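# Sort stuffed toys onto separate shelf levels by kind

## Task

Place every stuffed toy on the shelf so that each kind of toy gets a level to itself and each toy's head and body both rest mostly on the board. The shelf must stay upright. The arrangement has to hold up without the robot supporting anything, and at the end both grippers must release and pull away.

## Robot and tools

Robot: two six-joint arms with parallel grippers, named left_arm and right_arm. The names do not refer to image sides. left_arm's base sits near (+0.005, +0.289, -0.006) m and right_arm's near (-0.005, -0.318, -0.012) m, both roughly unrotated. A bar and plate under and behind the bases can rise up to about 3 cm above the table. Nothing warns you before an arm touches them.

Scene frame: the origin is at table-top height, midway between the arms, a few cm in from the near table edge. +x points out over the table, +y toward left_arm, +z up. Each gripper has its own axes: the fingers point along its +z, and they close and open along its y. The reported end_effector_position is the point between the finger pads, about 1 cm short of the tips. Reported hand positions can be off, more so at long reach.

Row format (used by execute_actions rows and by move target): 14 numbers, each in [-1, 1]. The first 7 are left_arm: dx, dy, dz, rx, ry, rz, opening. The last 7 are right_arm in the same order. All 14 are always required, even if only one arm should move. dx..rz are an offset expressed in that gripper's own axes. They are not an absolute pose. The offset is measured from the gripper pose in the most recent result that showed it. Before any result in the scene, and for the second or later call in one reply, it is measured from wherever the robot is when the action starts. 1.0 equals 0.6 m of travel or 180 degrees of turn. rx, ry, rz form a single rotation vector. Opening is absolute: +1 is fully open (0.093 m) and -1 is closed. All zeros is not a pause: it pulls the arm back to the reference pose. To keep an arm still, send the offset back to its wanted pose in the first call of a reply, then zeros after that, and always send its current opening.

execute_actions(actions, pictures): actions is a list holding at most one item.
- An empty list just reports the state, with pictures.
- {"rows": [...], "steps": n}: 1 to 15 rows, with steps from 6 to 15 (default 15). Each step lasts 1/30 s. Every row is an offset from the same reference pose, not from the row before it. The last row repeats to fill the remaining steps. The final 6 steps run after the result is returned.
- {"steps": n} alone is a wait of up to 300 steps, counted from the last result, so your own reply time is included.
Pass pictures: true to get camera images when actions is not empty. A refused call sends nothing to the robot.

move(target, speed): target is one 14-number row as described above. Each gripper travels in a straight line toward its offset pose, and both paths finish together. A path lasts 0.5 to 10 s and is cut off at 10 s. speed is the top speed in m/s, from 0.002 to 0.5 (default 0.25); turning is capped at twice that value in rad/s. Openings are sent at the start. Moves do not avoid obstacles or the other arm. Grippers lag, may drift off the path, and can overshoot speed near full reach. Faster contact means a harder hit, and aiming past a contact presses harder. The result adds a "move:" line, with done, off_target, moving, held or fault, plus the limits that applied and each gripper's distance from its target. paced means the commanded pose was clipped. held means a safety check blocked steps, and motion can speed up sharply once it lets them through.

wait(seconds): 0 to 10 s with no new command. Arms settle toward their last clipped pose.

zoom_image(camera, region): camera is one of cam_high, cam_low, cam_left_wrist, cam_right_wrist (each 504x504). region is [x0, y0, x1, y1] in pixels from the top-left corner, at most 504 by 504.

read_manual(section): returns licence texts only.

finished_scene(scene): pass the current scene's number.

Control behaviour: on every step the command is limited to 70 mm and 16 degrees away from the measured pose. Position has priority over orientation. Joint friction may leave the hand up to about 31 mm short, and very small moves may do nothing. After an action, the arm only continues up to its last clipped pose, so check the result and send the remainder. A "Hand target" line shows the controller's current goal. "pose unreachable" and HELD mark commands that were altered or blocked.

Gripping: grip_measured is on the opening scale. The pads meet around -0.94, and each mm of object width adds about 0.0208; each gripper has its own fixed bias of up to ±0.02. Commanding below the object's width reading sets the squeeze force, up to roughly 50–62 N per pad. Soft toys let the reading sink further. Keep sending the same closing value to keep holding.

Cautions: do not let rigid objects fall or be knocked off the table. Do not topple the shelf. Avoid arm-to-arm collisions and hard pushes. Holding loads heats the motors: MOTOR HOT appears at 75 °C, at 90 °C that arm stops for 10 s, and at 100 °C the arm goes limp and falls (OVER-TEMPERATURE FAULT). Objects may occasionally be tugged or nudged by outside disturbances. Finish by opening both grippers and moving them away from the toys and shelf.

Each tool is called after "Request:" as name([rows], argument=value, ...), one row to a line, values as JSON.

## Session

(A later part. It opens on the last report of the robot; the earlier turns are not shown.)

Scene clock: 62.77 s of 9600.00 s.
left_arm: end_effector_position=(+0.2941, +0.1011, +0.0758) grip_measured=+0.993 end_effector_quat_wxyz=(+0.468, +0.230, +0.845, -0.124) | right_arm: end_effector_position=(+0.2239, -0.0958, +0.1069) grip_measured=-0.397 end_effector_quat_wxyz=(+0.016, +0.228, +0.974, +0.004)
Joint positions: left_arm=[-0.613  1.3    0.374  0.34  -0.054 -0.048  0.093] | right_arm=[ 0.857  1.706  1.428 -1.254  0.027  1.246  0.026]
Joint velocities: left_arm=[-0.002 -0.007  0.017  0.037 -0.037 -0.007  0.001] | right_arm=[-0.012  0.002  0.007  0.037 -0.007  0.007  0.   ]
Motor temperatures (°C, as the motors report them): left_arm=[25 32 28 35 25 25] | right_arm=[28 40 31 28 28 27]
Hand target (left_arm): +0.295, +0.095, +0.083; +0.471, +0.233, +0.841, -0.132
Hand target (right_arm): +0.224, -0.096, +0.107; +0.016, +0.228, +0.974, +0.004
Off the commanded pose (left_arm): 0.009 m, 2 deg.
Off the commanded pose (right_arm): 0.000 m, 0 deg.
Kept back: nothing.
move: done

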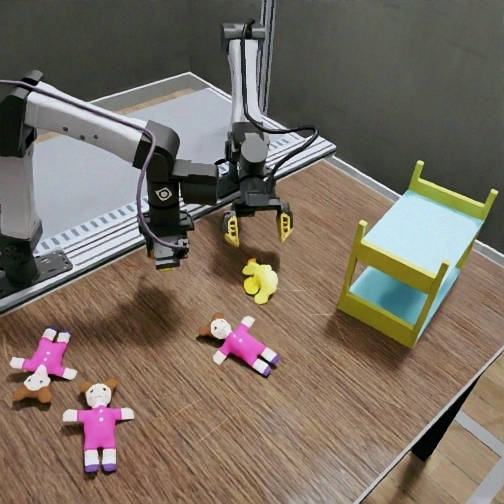

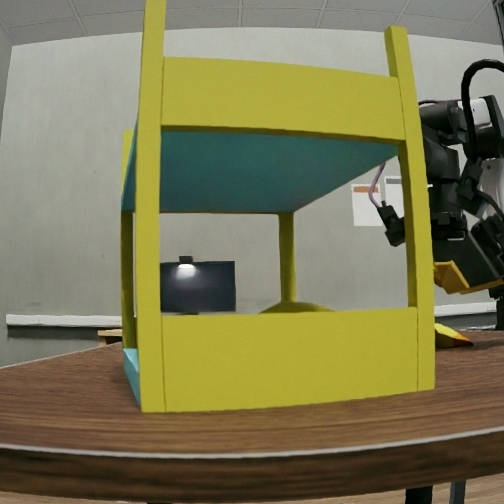

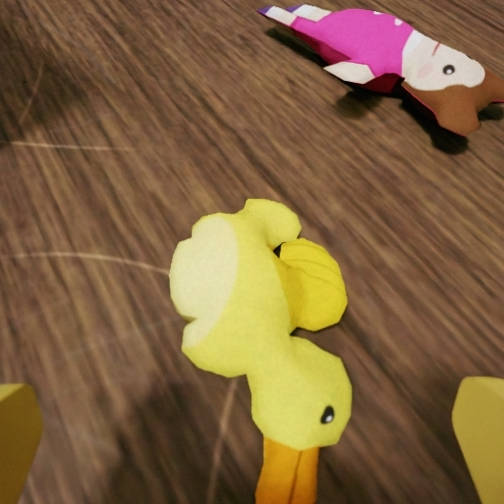

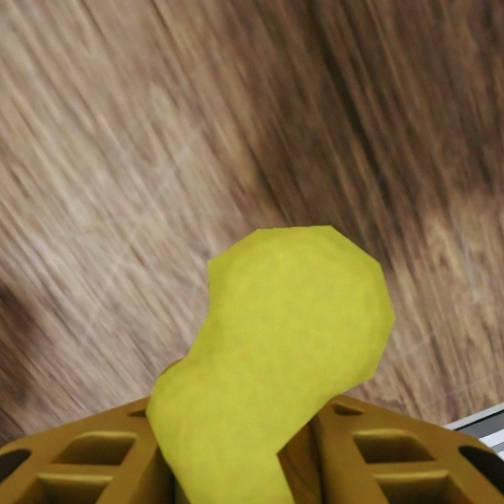

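Request:
move(target=[0.057,-0.018,0.105,0,0,0,1,0,0,0,0,0,0,-0.4], speed=0.1)

Request:
move(target=[0,0,0,0,0,0,-0.5,0,0,0,0,0,0,-0.4])

Request:
move(target=[-0.11,0,-0.07,0,0,0,-0.5,0,0,0,0,0,0,-0.4], speed=0.15)

Scene clock: 64.13 s of 9600.00 s.
left_arm: end_effector_position=(+0.3170, +0.0783, +0.0118) grip_measured=+0.993 end_effector_quat_wxyz=(+0.463, +0.231, +0.847, -0.121) | right_arm: end_effector_position=(+0.2239, -0.0958, +0.1069) grip_measured=-0.397 end_effector_quat_wxyz=(+0.016, +0.228, +0.974, +0.004)
Joint positions: left_arm=[-0.643  1.752  0.388  0.766 -0.081 -0.064  0.093] | right_arm=[ 0.857  1.706  1.428 -1.254  0.027  1.246  0.026]
Joint velocities: left_arm=[-0.007  0.002  0.022 -0.066 -0.007  0.11  -0.001] | right_arm=[-0.007 -0.017  0.007 -0.007 -0.051 -0.007 -0.001]
Motor temperatures (°C, as the motors report them): left_arm=[25 32 28 35 25 25] | right_arm=[28 40 31 28 28 27]
Hand target (left_arm): +0.319, +0.073, +0.013; +0.468, +0.230, +0.845, -0.123
Hand target (right_arm): +0.224, -0.096, +0.107; +0.016, +0.228, +0.974, +0.004
Off the commanded pose (left_arm): 0.005 m, 1 deg.
Off the commanded pose (right_arm): 0.000 m, 0 deg.
Kept back: nothing.
move: done

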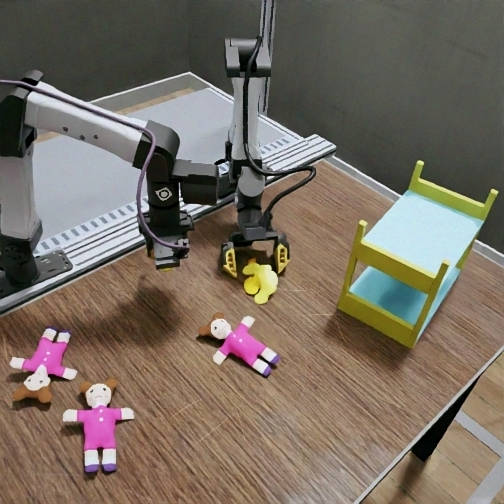

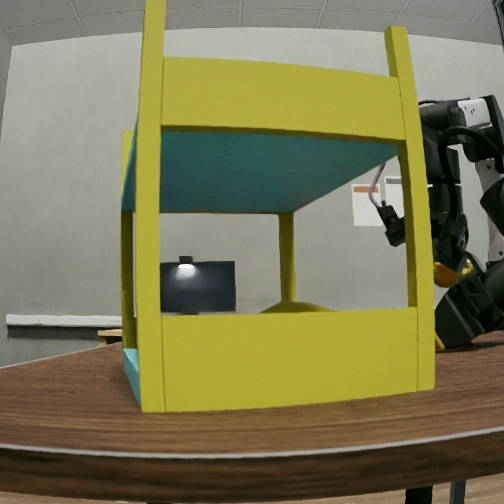

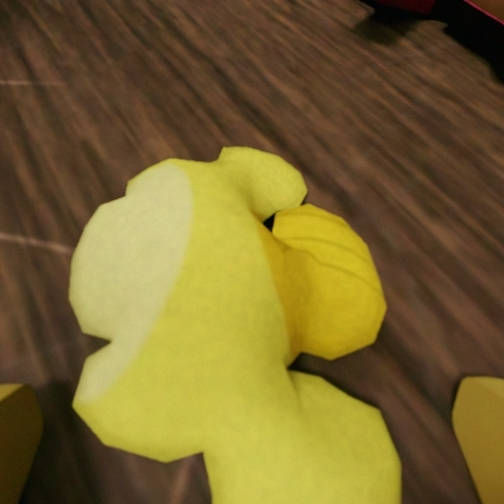

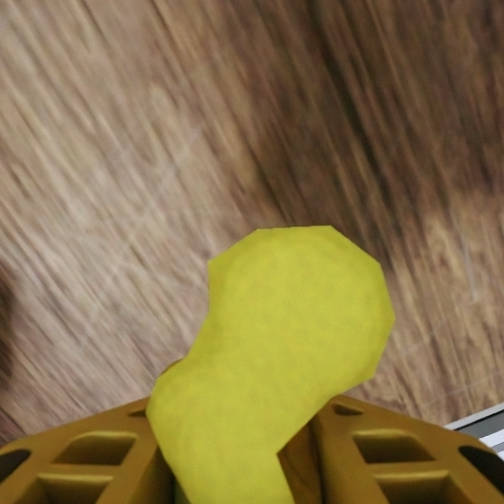

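Scene clock: 64.63 s of 9600.00 s.
left_arm: end_effector_position=(+0.3169, +0.0783, +0.0117) grip_measured=-0.497 end_effector_quat_wxyz=(+0.463, +0.231, +0.847, -0.121) | right_arm: end_effector_position=(+0.2239, -0.0958, +0.1069) grip_measured=-0.397 end_effector_quat_wxyz=(+0.016, +0.228, +0.974, +0.004)
Joint positions: left_arm=[-0.643  1.752  0.388  0.766 -0.081 -0.064  0.021] | right_arm=[ 0.857  1.706  1.428 -1.254  0.027  1.246  0.026]
Joint velocities: left_arm=[ 0.002 -0.022  0.002 -0.081  0.037 -0.037  0.001] | right_arm=[ 0.002  0.017 -0.012 -0.037 -0.037  0.037  0.001]
Motor temperatures (°C, as the motors report them): left_arm=[25 32 28 35 25 25] | right_arm=[28 39 31 28 28 27]
Hand target (left_arm): +0.317, +0.078, +0.012; +0.463, +0.231, +0.847, -0.121
Hand target (right_arm): +0.224, -0.096, +0.107; +0.016, +0.228, +0.974, +0.004
Off the commanded pose (left_arm): 0.000 m, 0 deg.
Off the commanded pose (right_arm): 0.000 m, 0 deg.
Kept back: nothing.
move: done

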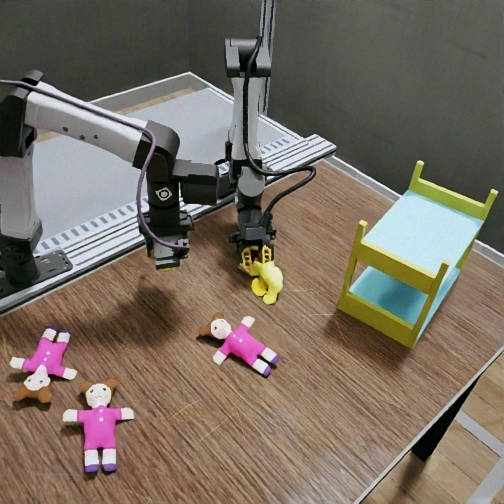

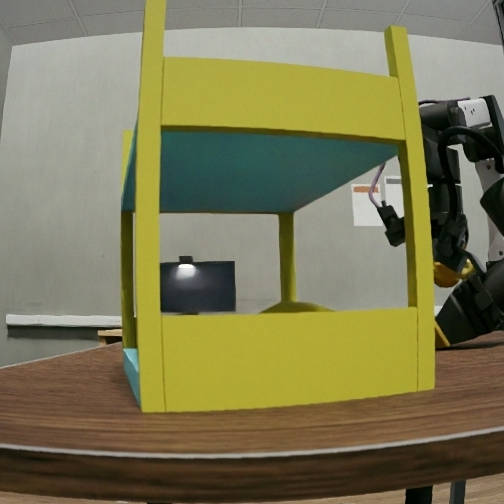

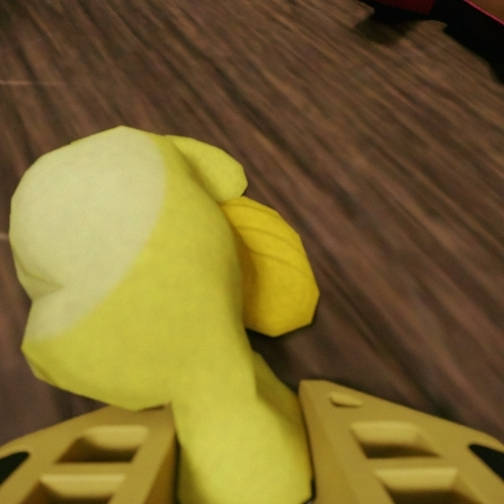

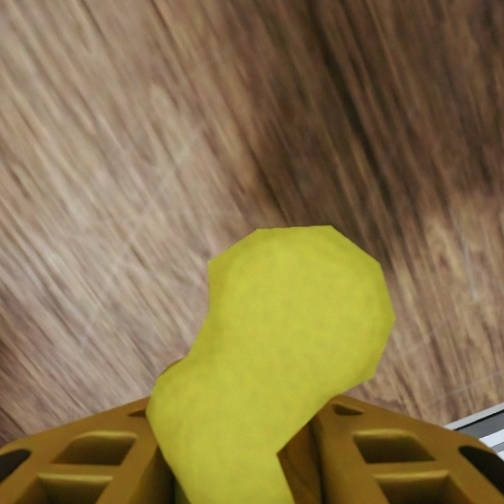

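Scene clock: 65.90 s of 9600.00 s.
left_arm: end_effector_position=(+0.3106, +0.0814, +0.0791) grip_measured=-0.497 end_effector_quat_wxyz=(+0.451, +0.233, +0.854, -0.116) | right_arm: end_effector_position=(+0.2239, -0.0958, +0.1069) grip_measured=-0.397 end_effector_quat_wxyz=(+0.016, +0.228, +0.974, +0.004)
Joint positions: left_arm=[-0.643  1.403  0.503  0.271 -0.081 -0.064  0.021] | right_arm=[ 0.857  1.706  1.428 -1.254  0.027  1.246  0.026]
Joint velocities: left_arm=[-0.002  0.007  0.007  0.037  0.022  0.007  0.001] | right_arm=[-0.032 -0.002 -0.002  0.037 -0.007 -0.066  0.001]
Motor temperatures (°C, as the motors report them): left_arm=[25 32 28 35 25 25] | right_arm=[28 39 31 28 28 27]
Hand target (left_arm): +0.316, +0.079, +0.091; +0.463, +0.231, +0.847, -0.121
Hand target (right_arm): +0.224, -0.096, +0.107; +0.016, +0.228, +0.974, +0.004
Off the commanded pose (left_arm): 0.013 m, 2 deg.
Off the commanded pose (right_arm): 0.000 m, 0 deg.
Kept back: nothing.
move: off_target (left_arm)

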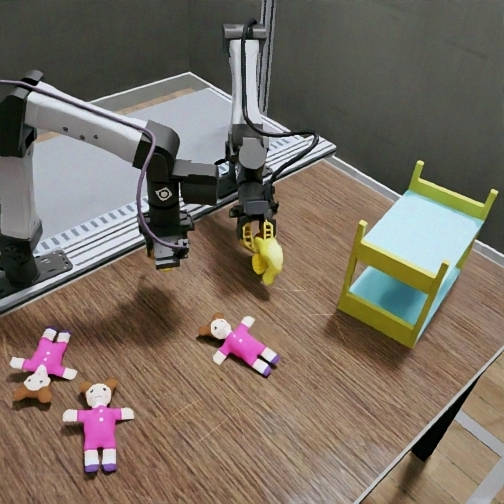

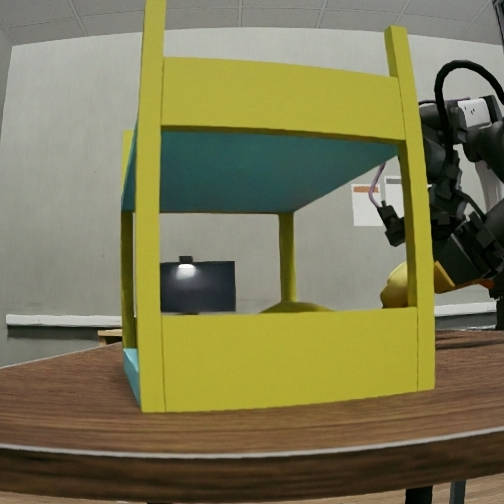

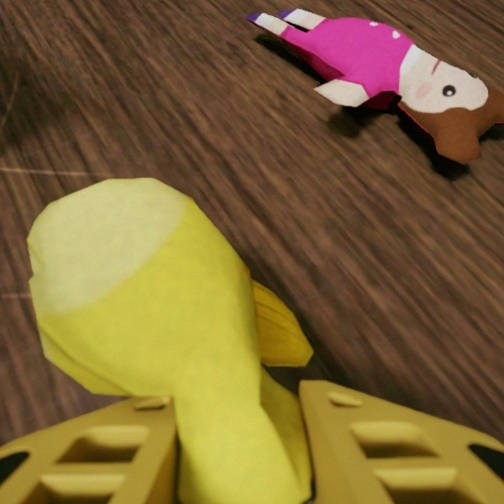

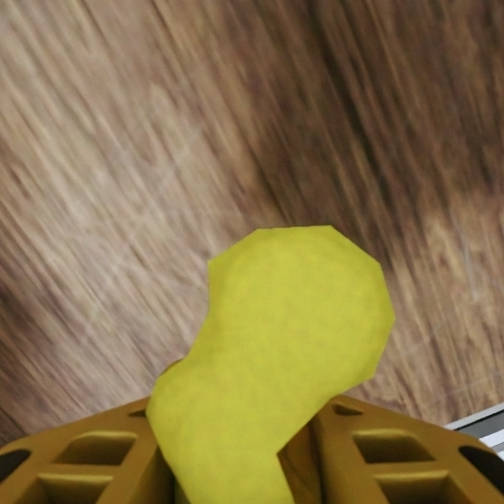

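Request:
move(target=[0,0.27,-0.05,-0.23,-0.17,-0.079,-0.55,-0.035,0.29,0,0,0,0.03,-0.4])

Request:
move(target=[-0.03,0,0.17,0,-0.03,0,-0.55,0,0,0.135,0,0,0,-0.4], speed=0.1)

Scene clock: 69.70 s of 9600.00 s.
left_arm: end_effector_position=(+0.3671, +0.2287, +0.0861) grip_measured=-0.547 end_effector_quat_wxyz=(+0.672, -0.072, +0.733, +0.077) | right_arm: end_effector_position=(+0.3209, +0.0480, +0.1158) grip_measured=-0.397 end_effector_quat_wxyz=(+0.034, +0.274, +0.960, +0.047)
Joint positions: left_arm=[-0.457  1.925  0.263  1.52  -0.651 -0.066  0.019] | right_arm=[ 0.924  2.441  2.571 -1.571  0.027  1.409  0.026]
Joint velocities: left_arm=[-0.002  0.007 -0.032  0.051 -0.022  0.022 -0.001] | right_arm=[-0.007  0.002 -0.027  0.037 -0.037  0.066 -0.   ]
Motor temperatures (°C, as the motors report them): left_arm=[25 32 28 36 25 25] | right_arm=[28 40 31 28 28 27]
Hand target (left_arm): +0.372, +0.233, +0.094; +0.684, -0.085, +0.720, +0.079
Hand target (right_arm): +0.317, +0.050, +0.110; +0.031, +0.272, +0.961, +0.038
Off the commanded pose (left_arm): 0.013 m, 3 deg.
Off the commanded pose (right_arm): 0.006 m, 5 deg.
joint sent to its limit (left arm) — the command would take joint 4 (wrist pitch) past its upper limit, so that joint was sent only as far as its limit.
joint sent to its limit (right arm) — the command would take joint 4 (wrist pitch) past its lower limit, so that joint was sent only as far as its limit.
Kept back: nothing.
move: off_target (left_arm, right_arm)

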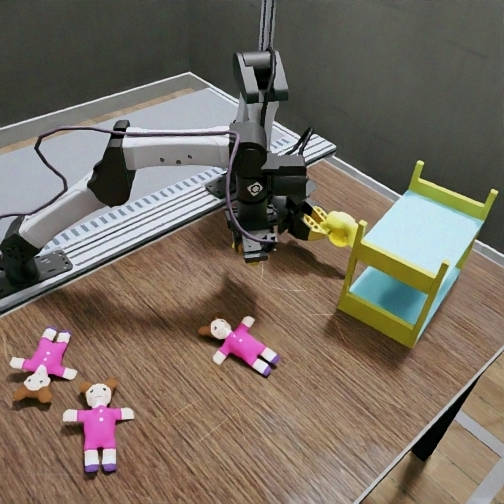

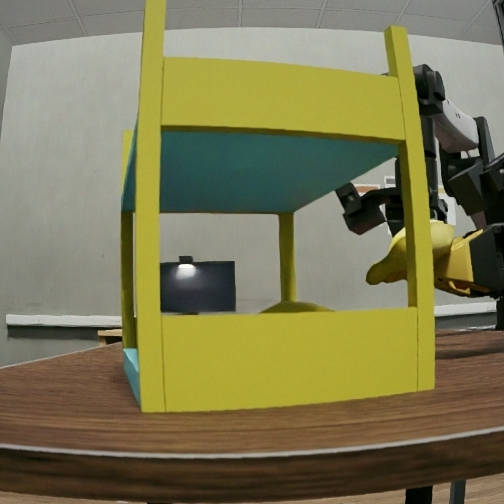

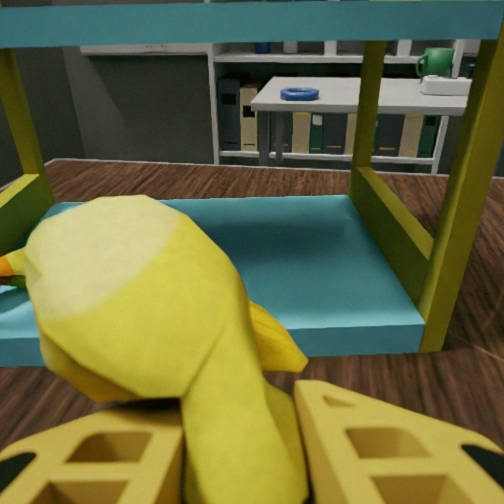

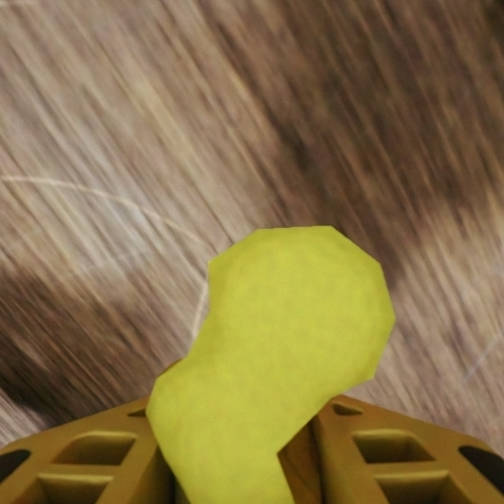

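Scene clock: 71.27 s of 9600.00 s.
left_arm: end_effector_position=(+0.4627, +0.2468, +0.0927) grip_measured=-0.547 end_effector_quat_wxyz=(+0.701, -0.069, +0.705, +0.078) | right_arm: end_effector_position=(+0.3295, +0.0585, +0.0398) grip_measured=-0.397 end_effector_quat_wxyz=(+0.036, +0.274, +0.960, +0.052)
Joint positions: left_arm=[-0.268  2.135  0.606  1.491 -0.464  0.     0.019] | right_arm=[ 0.924  2.413  2.211 -1.229  0.027  1.409  0.026]
Joint velocities: left_arm=[ 0.007 -0.002  0.012 -0.066 -0.007 -0.022  0.001] | right_arm=[ 0.002 -0.002  0.017  0.081 -0.007 -0.037  0.   ]
Motor temperatures (°C, as the motors report them): left_arm=[25 32 28 36 25 25] | right_arm=[28 41 31 28 28 27]
Hand target (left_arm): +0.468, +0.249, +0.096; +0.705, -0.070, +0.701, +0.079
Hand target (right_arm): +0.329, +0.055, +0.035; +0.034, +0.274, +0.960, +0.047
Off the commanded pose (left_arm): 0.007 m, 1 deg.
Off the commanded pose (right_arm): 0.007 m, 1 deg.
Kept back: nothing.
move: done

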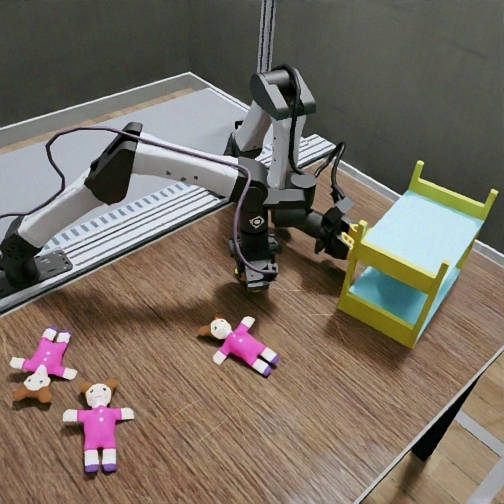

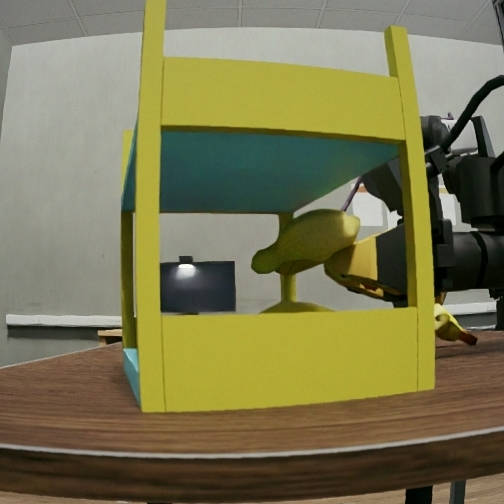

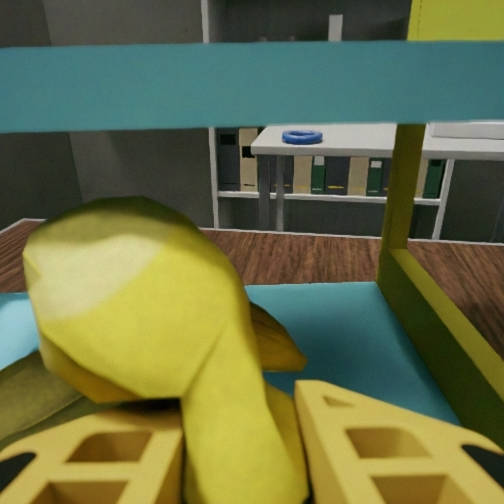

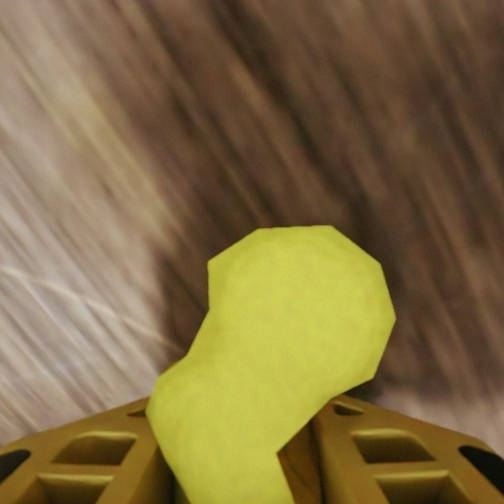

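Request:
move(target=[0.06,-0.01,0.03,0,0.02,0,-0.55,0,0,0.03,0,0,0,-0.4], speed=0.08)

Request:
move(target=[-0.01,0,0.055,0,0,0,-0.55,0,0,0,0,0,0,1], speed=0.05)

Scene clock: 72.37 s of 9600.00 s.
left_arm: end_effector_position=(+0.4753, +0.2437, +0.0520) grip_measured=-0.547 end_effector_quat_wxyz=(+0.672, -0.067, +0.733, +0.081) | right_arm: end_effector_position=(+0.3335, +0.0631, +0.0346) grip_measured=-0.397 end_effector_quat_wxyz=(+0.042, +0.274, +0.959, +0.063)
Joint positions: left_arm=[-0.268  2.252  0.676  1.451 -0.463 -0.024  0.019] | right_arm=[ 0.924  2.413  2.187 -1.18   0.027  1.409  0.026]
Joint velocities: left_arm=[-0.022 -0.012  0.007 -0.081  0.007 -0.007  0.001] | right_arm=[ 0.002 -0.012  0.002  0.007 -0.007 -0.066  0.001]
Motor temperatures (°C, as the motors report them): left_arm=[25 32 28 36 25 25] | right_arm=[28 41 31 28 28 27]
Hand target (left_arm): +0.481, +0.245, +0.057; +0.679, -0.071, +0.727, +0.076
Hand target (right_arm): +0.331, +0.060, +0.022; +0.036, +0.274, +0.960, +0.052
Off the commanded pose (left_arm): 0.008 m, 1 deg.
Off the commanded pose (right_arm): 0.013 m, 1 deg.
Kept back: nothing.
move: off_target (right_arm)

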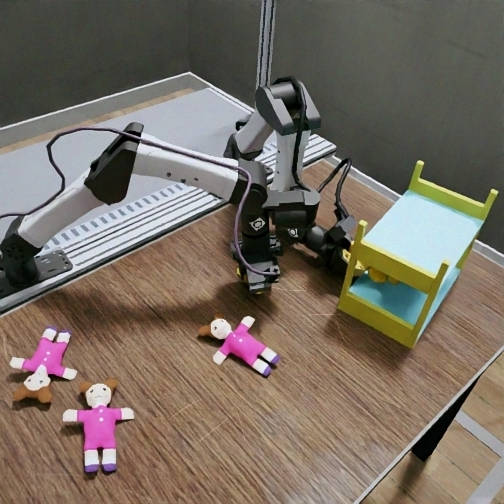

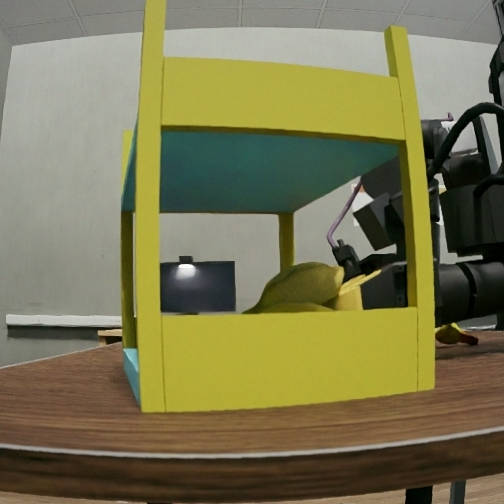

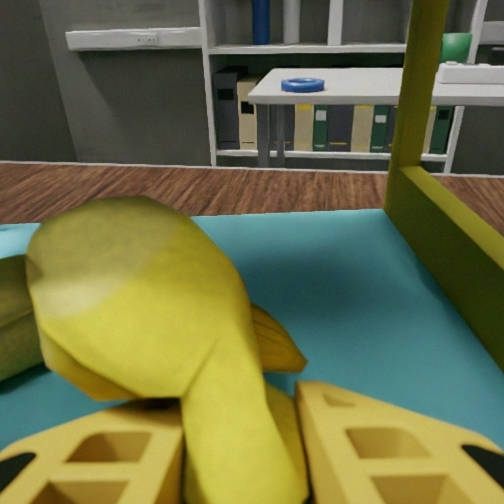

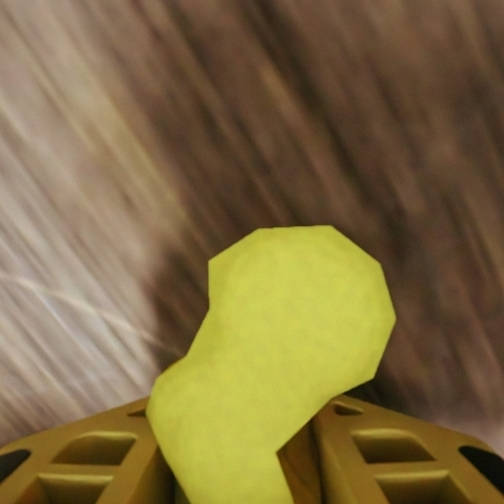

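Scene clock: 73.33 s of 9600.00 s.
left_arm: end_effector_position=(+0.5021, +0.2471, +0.0526) grip_measured=-0.547 end_effector_quat_wxyz=(+0.668, -0.067, +0.737, +0.080) | right_arm: end_effector_position=(+0.3336, +0.0632, +0.0346) grip_measured=+1.000 end_effector_quat_wxyz=(+0.042, +0.274, +0.959, +0.064)
Joint positions: left_arm=[-0.239  2.273  0.784  1.353 -0.432 -0.024  0.019] | right_arm=[ 0.924  2.413  2.187 -1.179  0.027  1.409  0.093]
Joint velocities: left_arm=[ 0.007 -0.002  0.002 -0.066 -0.007 -0.007 -0.001] | right_arm=[ 0.012 -0.002  0.007 -0.037  0.037 -0.037  0.   ]
Motor temperatures (°C, as the motors report them): left_arm=[25 32 28 36 25 25] | right_arm=[28 42 31 28 28 27]
Hand target (left_arm): +0.508, +0.250, +0.056; +0.672, -0.067, +0.733, +0.081
Hand target (right_arm): +0.333, +0.063, +0.035; +0.042, +0.274, +0.959, +0.063
Off the commanded pose (left_arm): 0.007 m, 1 deg.
Off the commanded pose (right_arm): 0.000 m, 0 deg.
Kept back: nothing.
move: done

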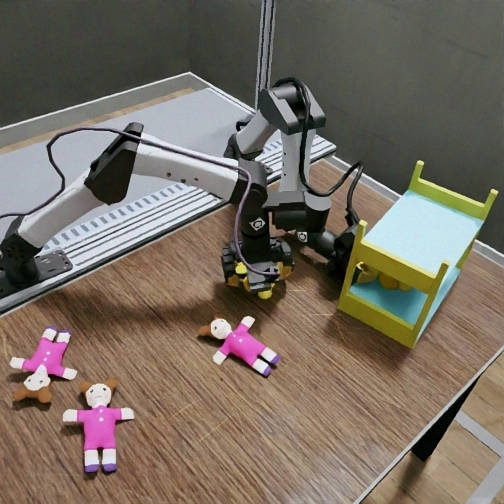

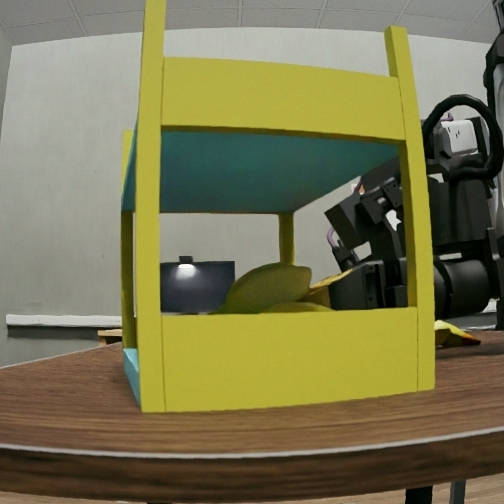

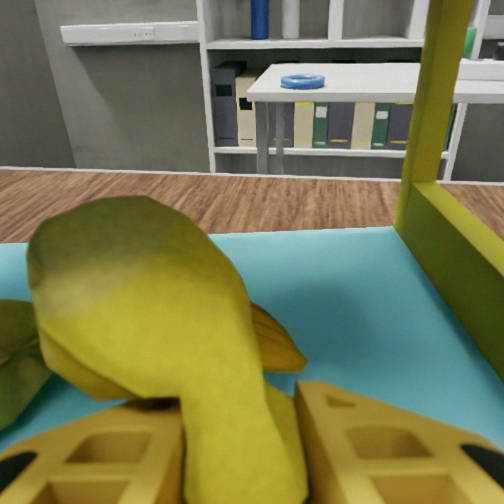

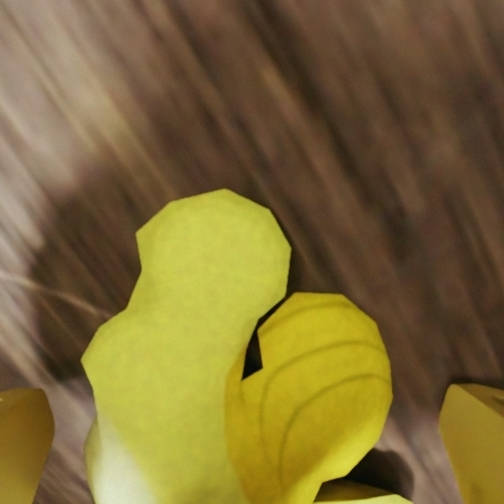

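Request:
move(target=[0,0,0,0,0,0,0.2,0,0,-0.14,0,0,0,1])

Request:
move(target=[-0.03,0,-0.2,0,0,0,0.2,-0.44,-0.56,-0.11,0.046,0.014,0,1])

Scene clock: 74.70 s of 9600.00 s.
left_arm: end_effector_position=(+0.5021, +0.2469, +0.0518) grip_measured=+0.198 end_effector_quat_wxyz=(+0.667, -0.066, +0.738, +0.080) | right_arm: end_effector_position=(+0.3260, +0.0537, +0.1287) grip_measured=+1.000 end_effector_quat_wxyz=(+0.049, +0.274, +0.957, +0.080)
Joint positions: left_arm=[-0.239  2.273  0.784  1.349 -0.43  -0.024  0.055] | right_arm=[ 0.924  2.383  2.508 -1.495  0.027  1.409  0.093]
Joint velocities: left_arm=[ 0.007 -0.017 -0.002 -0.022  0.007  0.022 -0.   ] | right_arm=[ 0.007  0.017  0.012 -0.051  0.022  0.022  0.   ]
Motor temperatures (°C, as the motors report them): left_arm=[25 33 28 36 25 25] | right_arm=[28 42 31 28 28 27]
Hand target (left_arm): +0.502, +0.247, +0.053; +0.668, -0.067, +0.737, +0.080
Hand target (right_arm): +0.323, +0.054, +0.118; +0.042, +0.274, +0.959, +0.064
Off the commanded pose (left_arm): 0.001 m, 0 deg.
Off the commanded pose (right_arm): 0.011 m, 2 deg.
Kept back: nothing.
move: off_target (right_arm)

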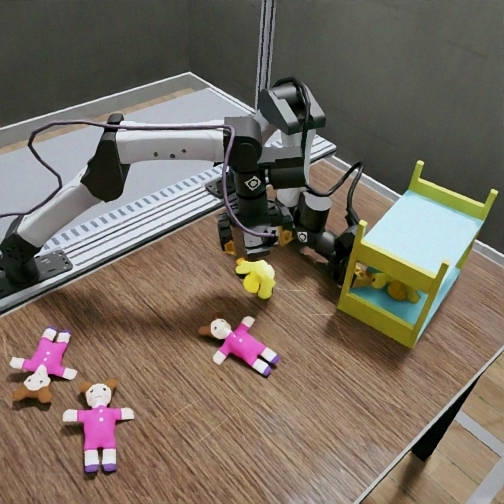

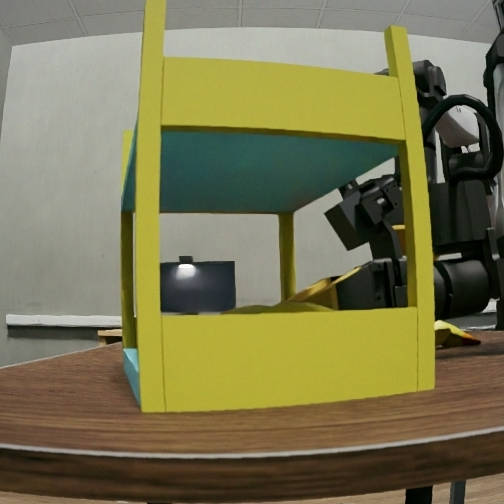

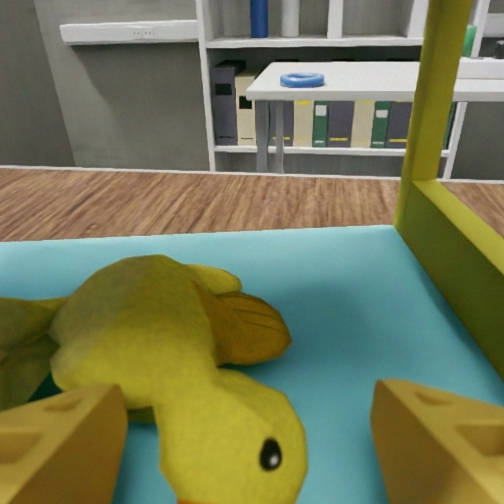

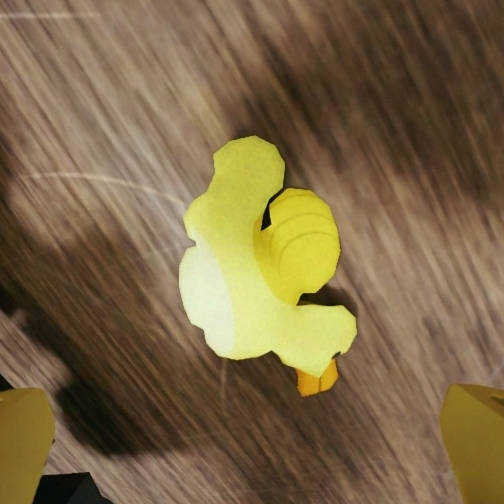

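Scene clock: 77.03 s of 9600.00 s.
left_arm: end_effector_position=(+0.3897, +0.2250, +0.0728) grip_measured=+0.198 end_effector_quat_wxyz=(+0.658, -0.060, +0.746, +0.087) | right_arm: end_effector_position=(+0.3712, -0.3741, +0.1560) grip_measured=+1.000 end_effector_quat_wxyz=(+0.028, +0.280, +0.960, +0.013)
Joint positions: left_arm=[-0.43   1.988  0.356  1.449 -0.62  -0.051  0.055] | right_arm=[-0.094  1.937  1.914 -1.477 -0.028  0.404  0.093]
Joint velocities: left_arm=[ 0.002  0.012 -0.007 -0.022  0.022 -0.066 -0.001] | right_arm=[-0.002 -0.002 -0.007  0.007 -0.037 -0.022  0.   ]
Motor temperatures (°C, as the motors report them): left_arm=[25 33 28 36 25 25] | right_arm=[28 43 31 28 28 27]
Hand target (left_arm): +0.387, +0.223, +0.081; +0.667, -0.065, +0.738, +0.081
Hand target (right_arm): +0.371, -0.374, +0.152; +0.015, +0.275, +0.961, +0.011
Off the commanded pose (left_arm): 0.010 m, 2 deg.
Off the commanded pose (right_arm): 0.011 m, 2 deg.
Kept back: nothing.
move: off_target (right_arm)

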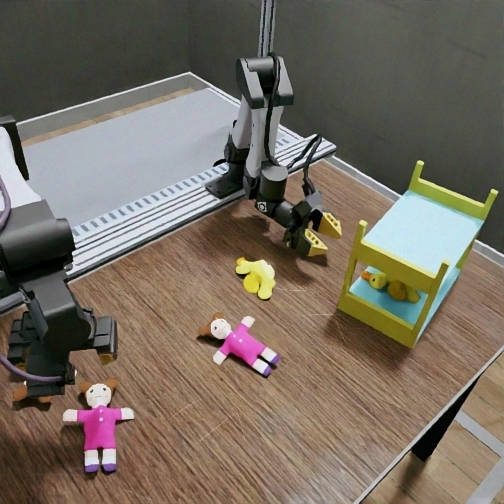

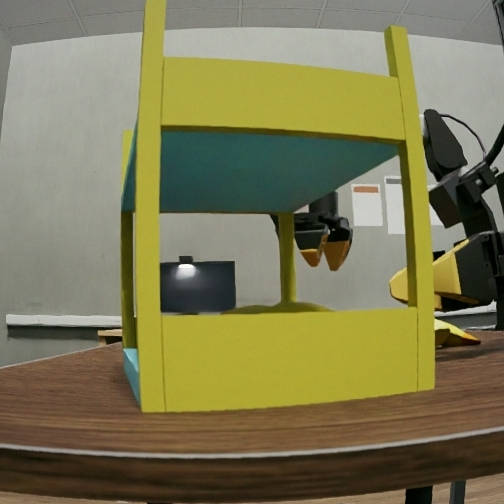

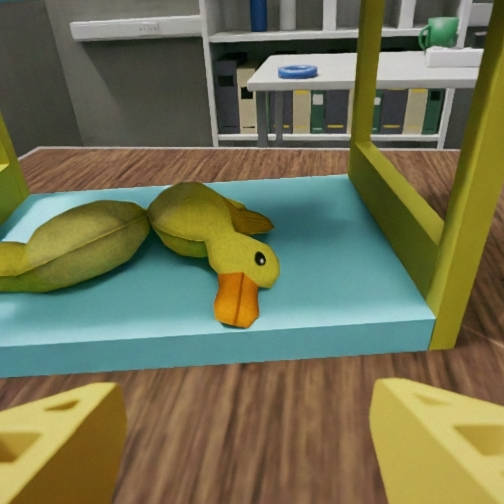

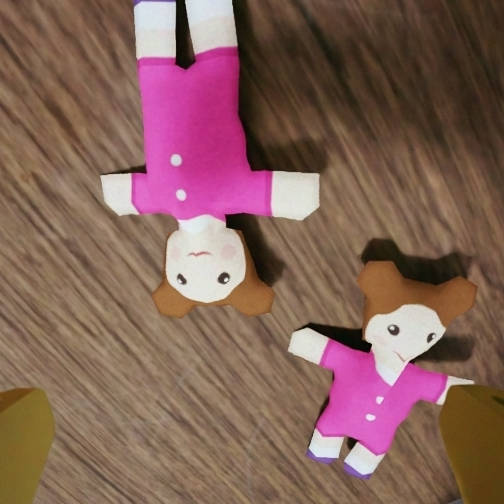

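Request:
move(target=[0,-0.21,-0.26,0.094,0.125,0.014,1,-0.06,0.048,0.12,0,0,0,1])

Scene clock: 80.00 s of 9600.00 s.
left_arm: end_effector_position=(+0.2608, +0.0768, +0.0837) grip_measured=+0.993 end_effector_quat_wxyz=(+0.505, +0.043, +0.862, -0.012) | right_arm: end_effector_position=(+0.4200, -0.3713, +0.0938) grip_measured=+1.000 end_effector_quat_wxyz=(+0.033, +0.280, +0.959, +0.014)
Joint positions: left_arm=[-1.068  1.412  0.534  0.055 -0.791 -0.632  0.093] | right_arm=[-0.068  2.107  1.914 -1.295 -0.028  0.432  0.093]
Joint velocities: left_arm=[-0.012  0.007 -0.022  0.007 -0.095  0.007 -0.002] | right_arm=[ 0.012 -0.017  0.007  0.037 -0.007 -0.022  0.   ]
Motor temperatures (°C, as the motors report them): left_arm=[25 33 28 36 25 25] | right_arm=[28 42 31 28 28 27]
Hand target (left_arm): +0.261, +0.071, +0.089; +0.505, +0.042, +0.862, -0.019
Hand target (right_arm): +0.422, -0.368, +0.087; +0.028, +0.279, +0.960, +0.013
Off the commanded pose (left_arm): 0.008 m, 1 deg.
Off the commanded pose (right_arm): 0.007 m, 1 deg.
Kept back: nothing.
move: done

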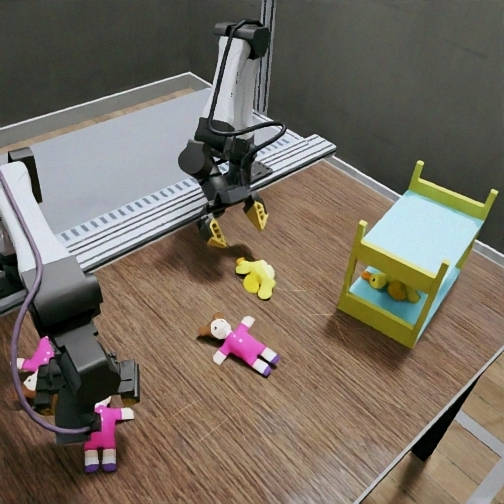

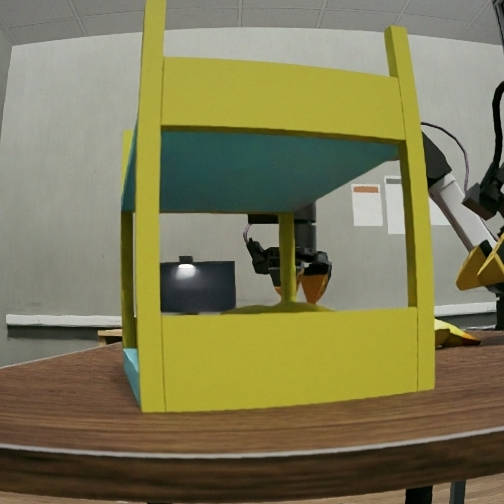

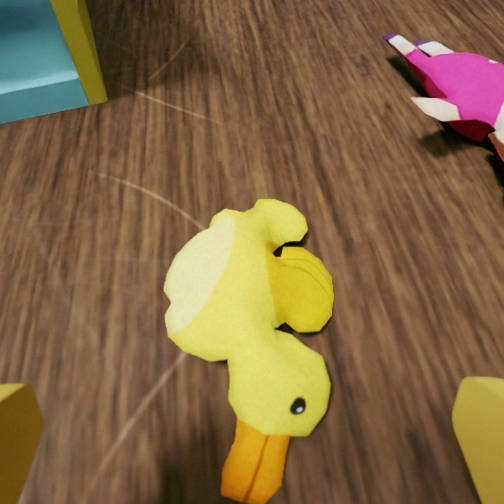

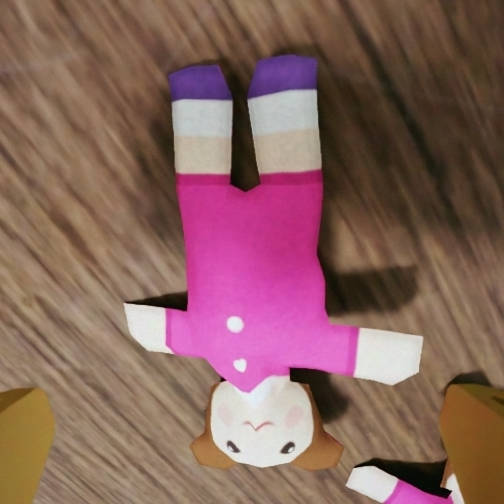

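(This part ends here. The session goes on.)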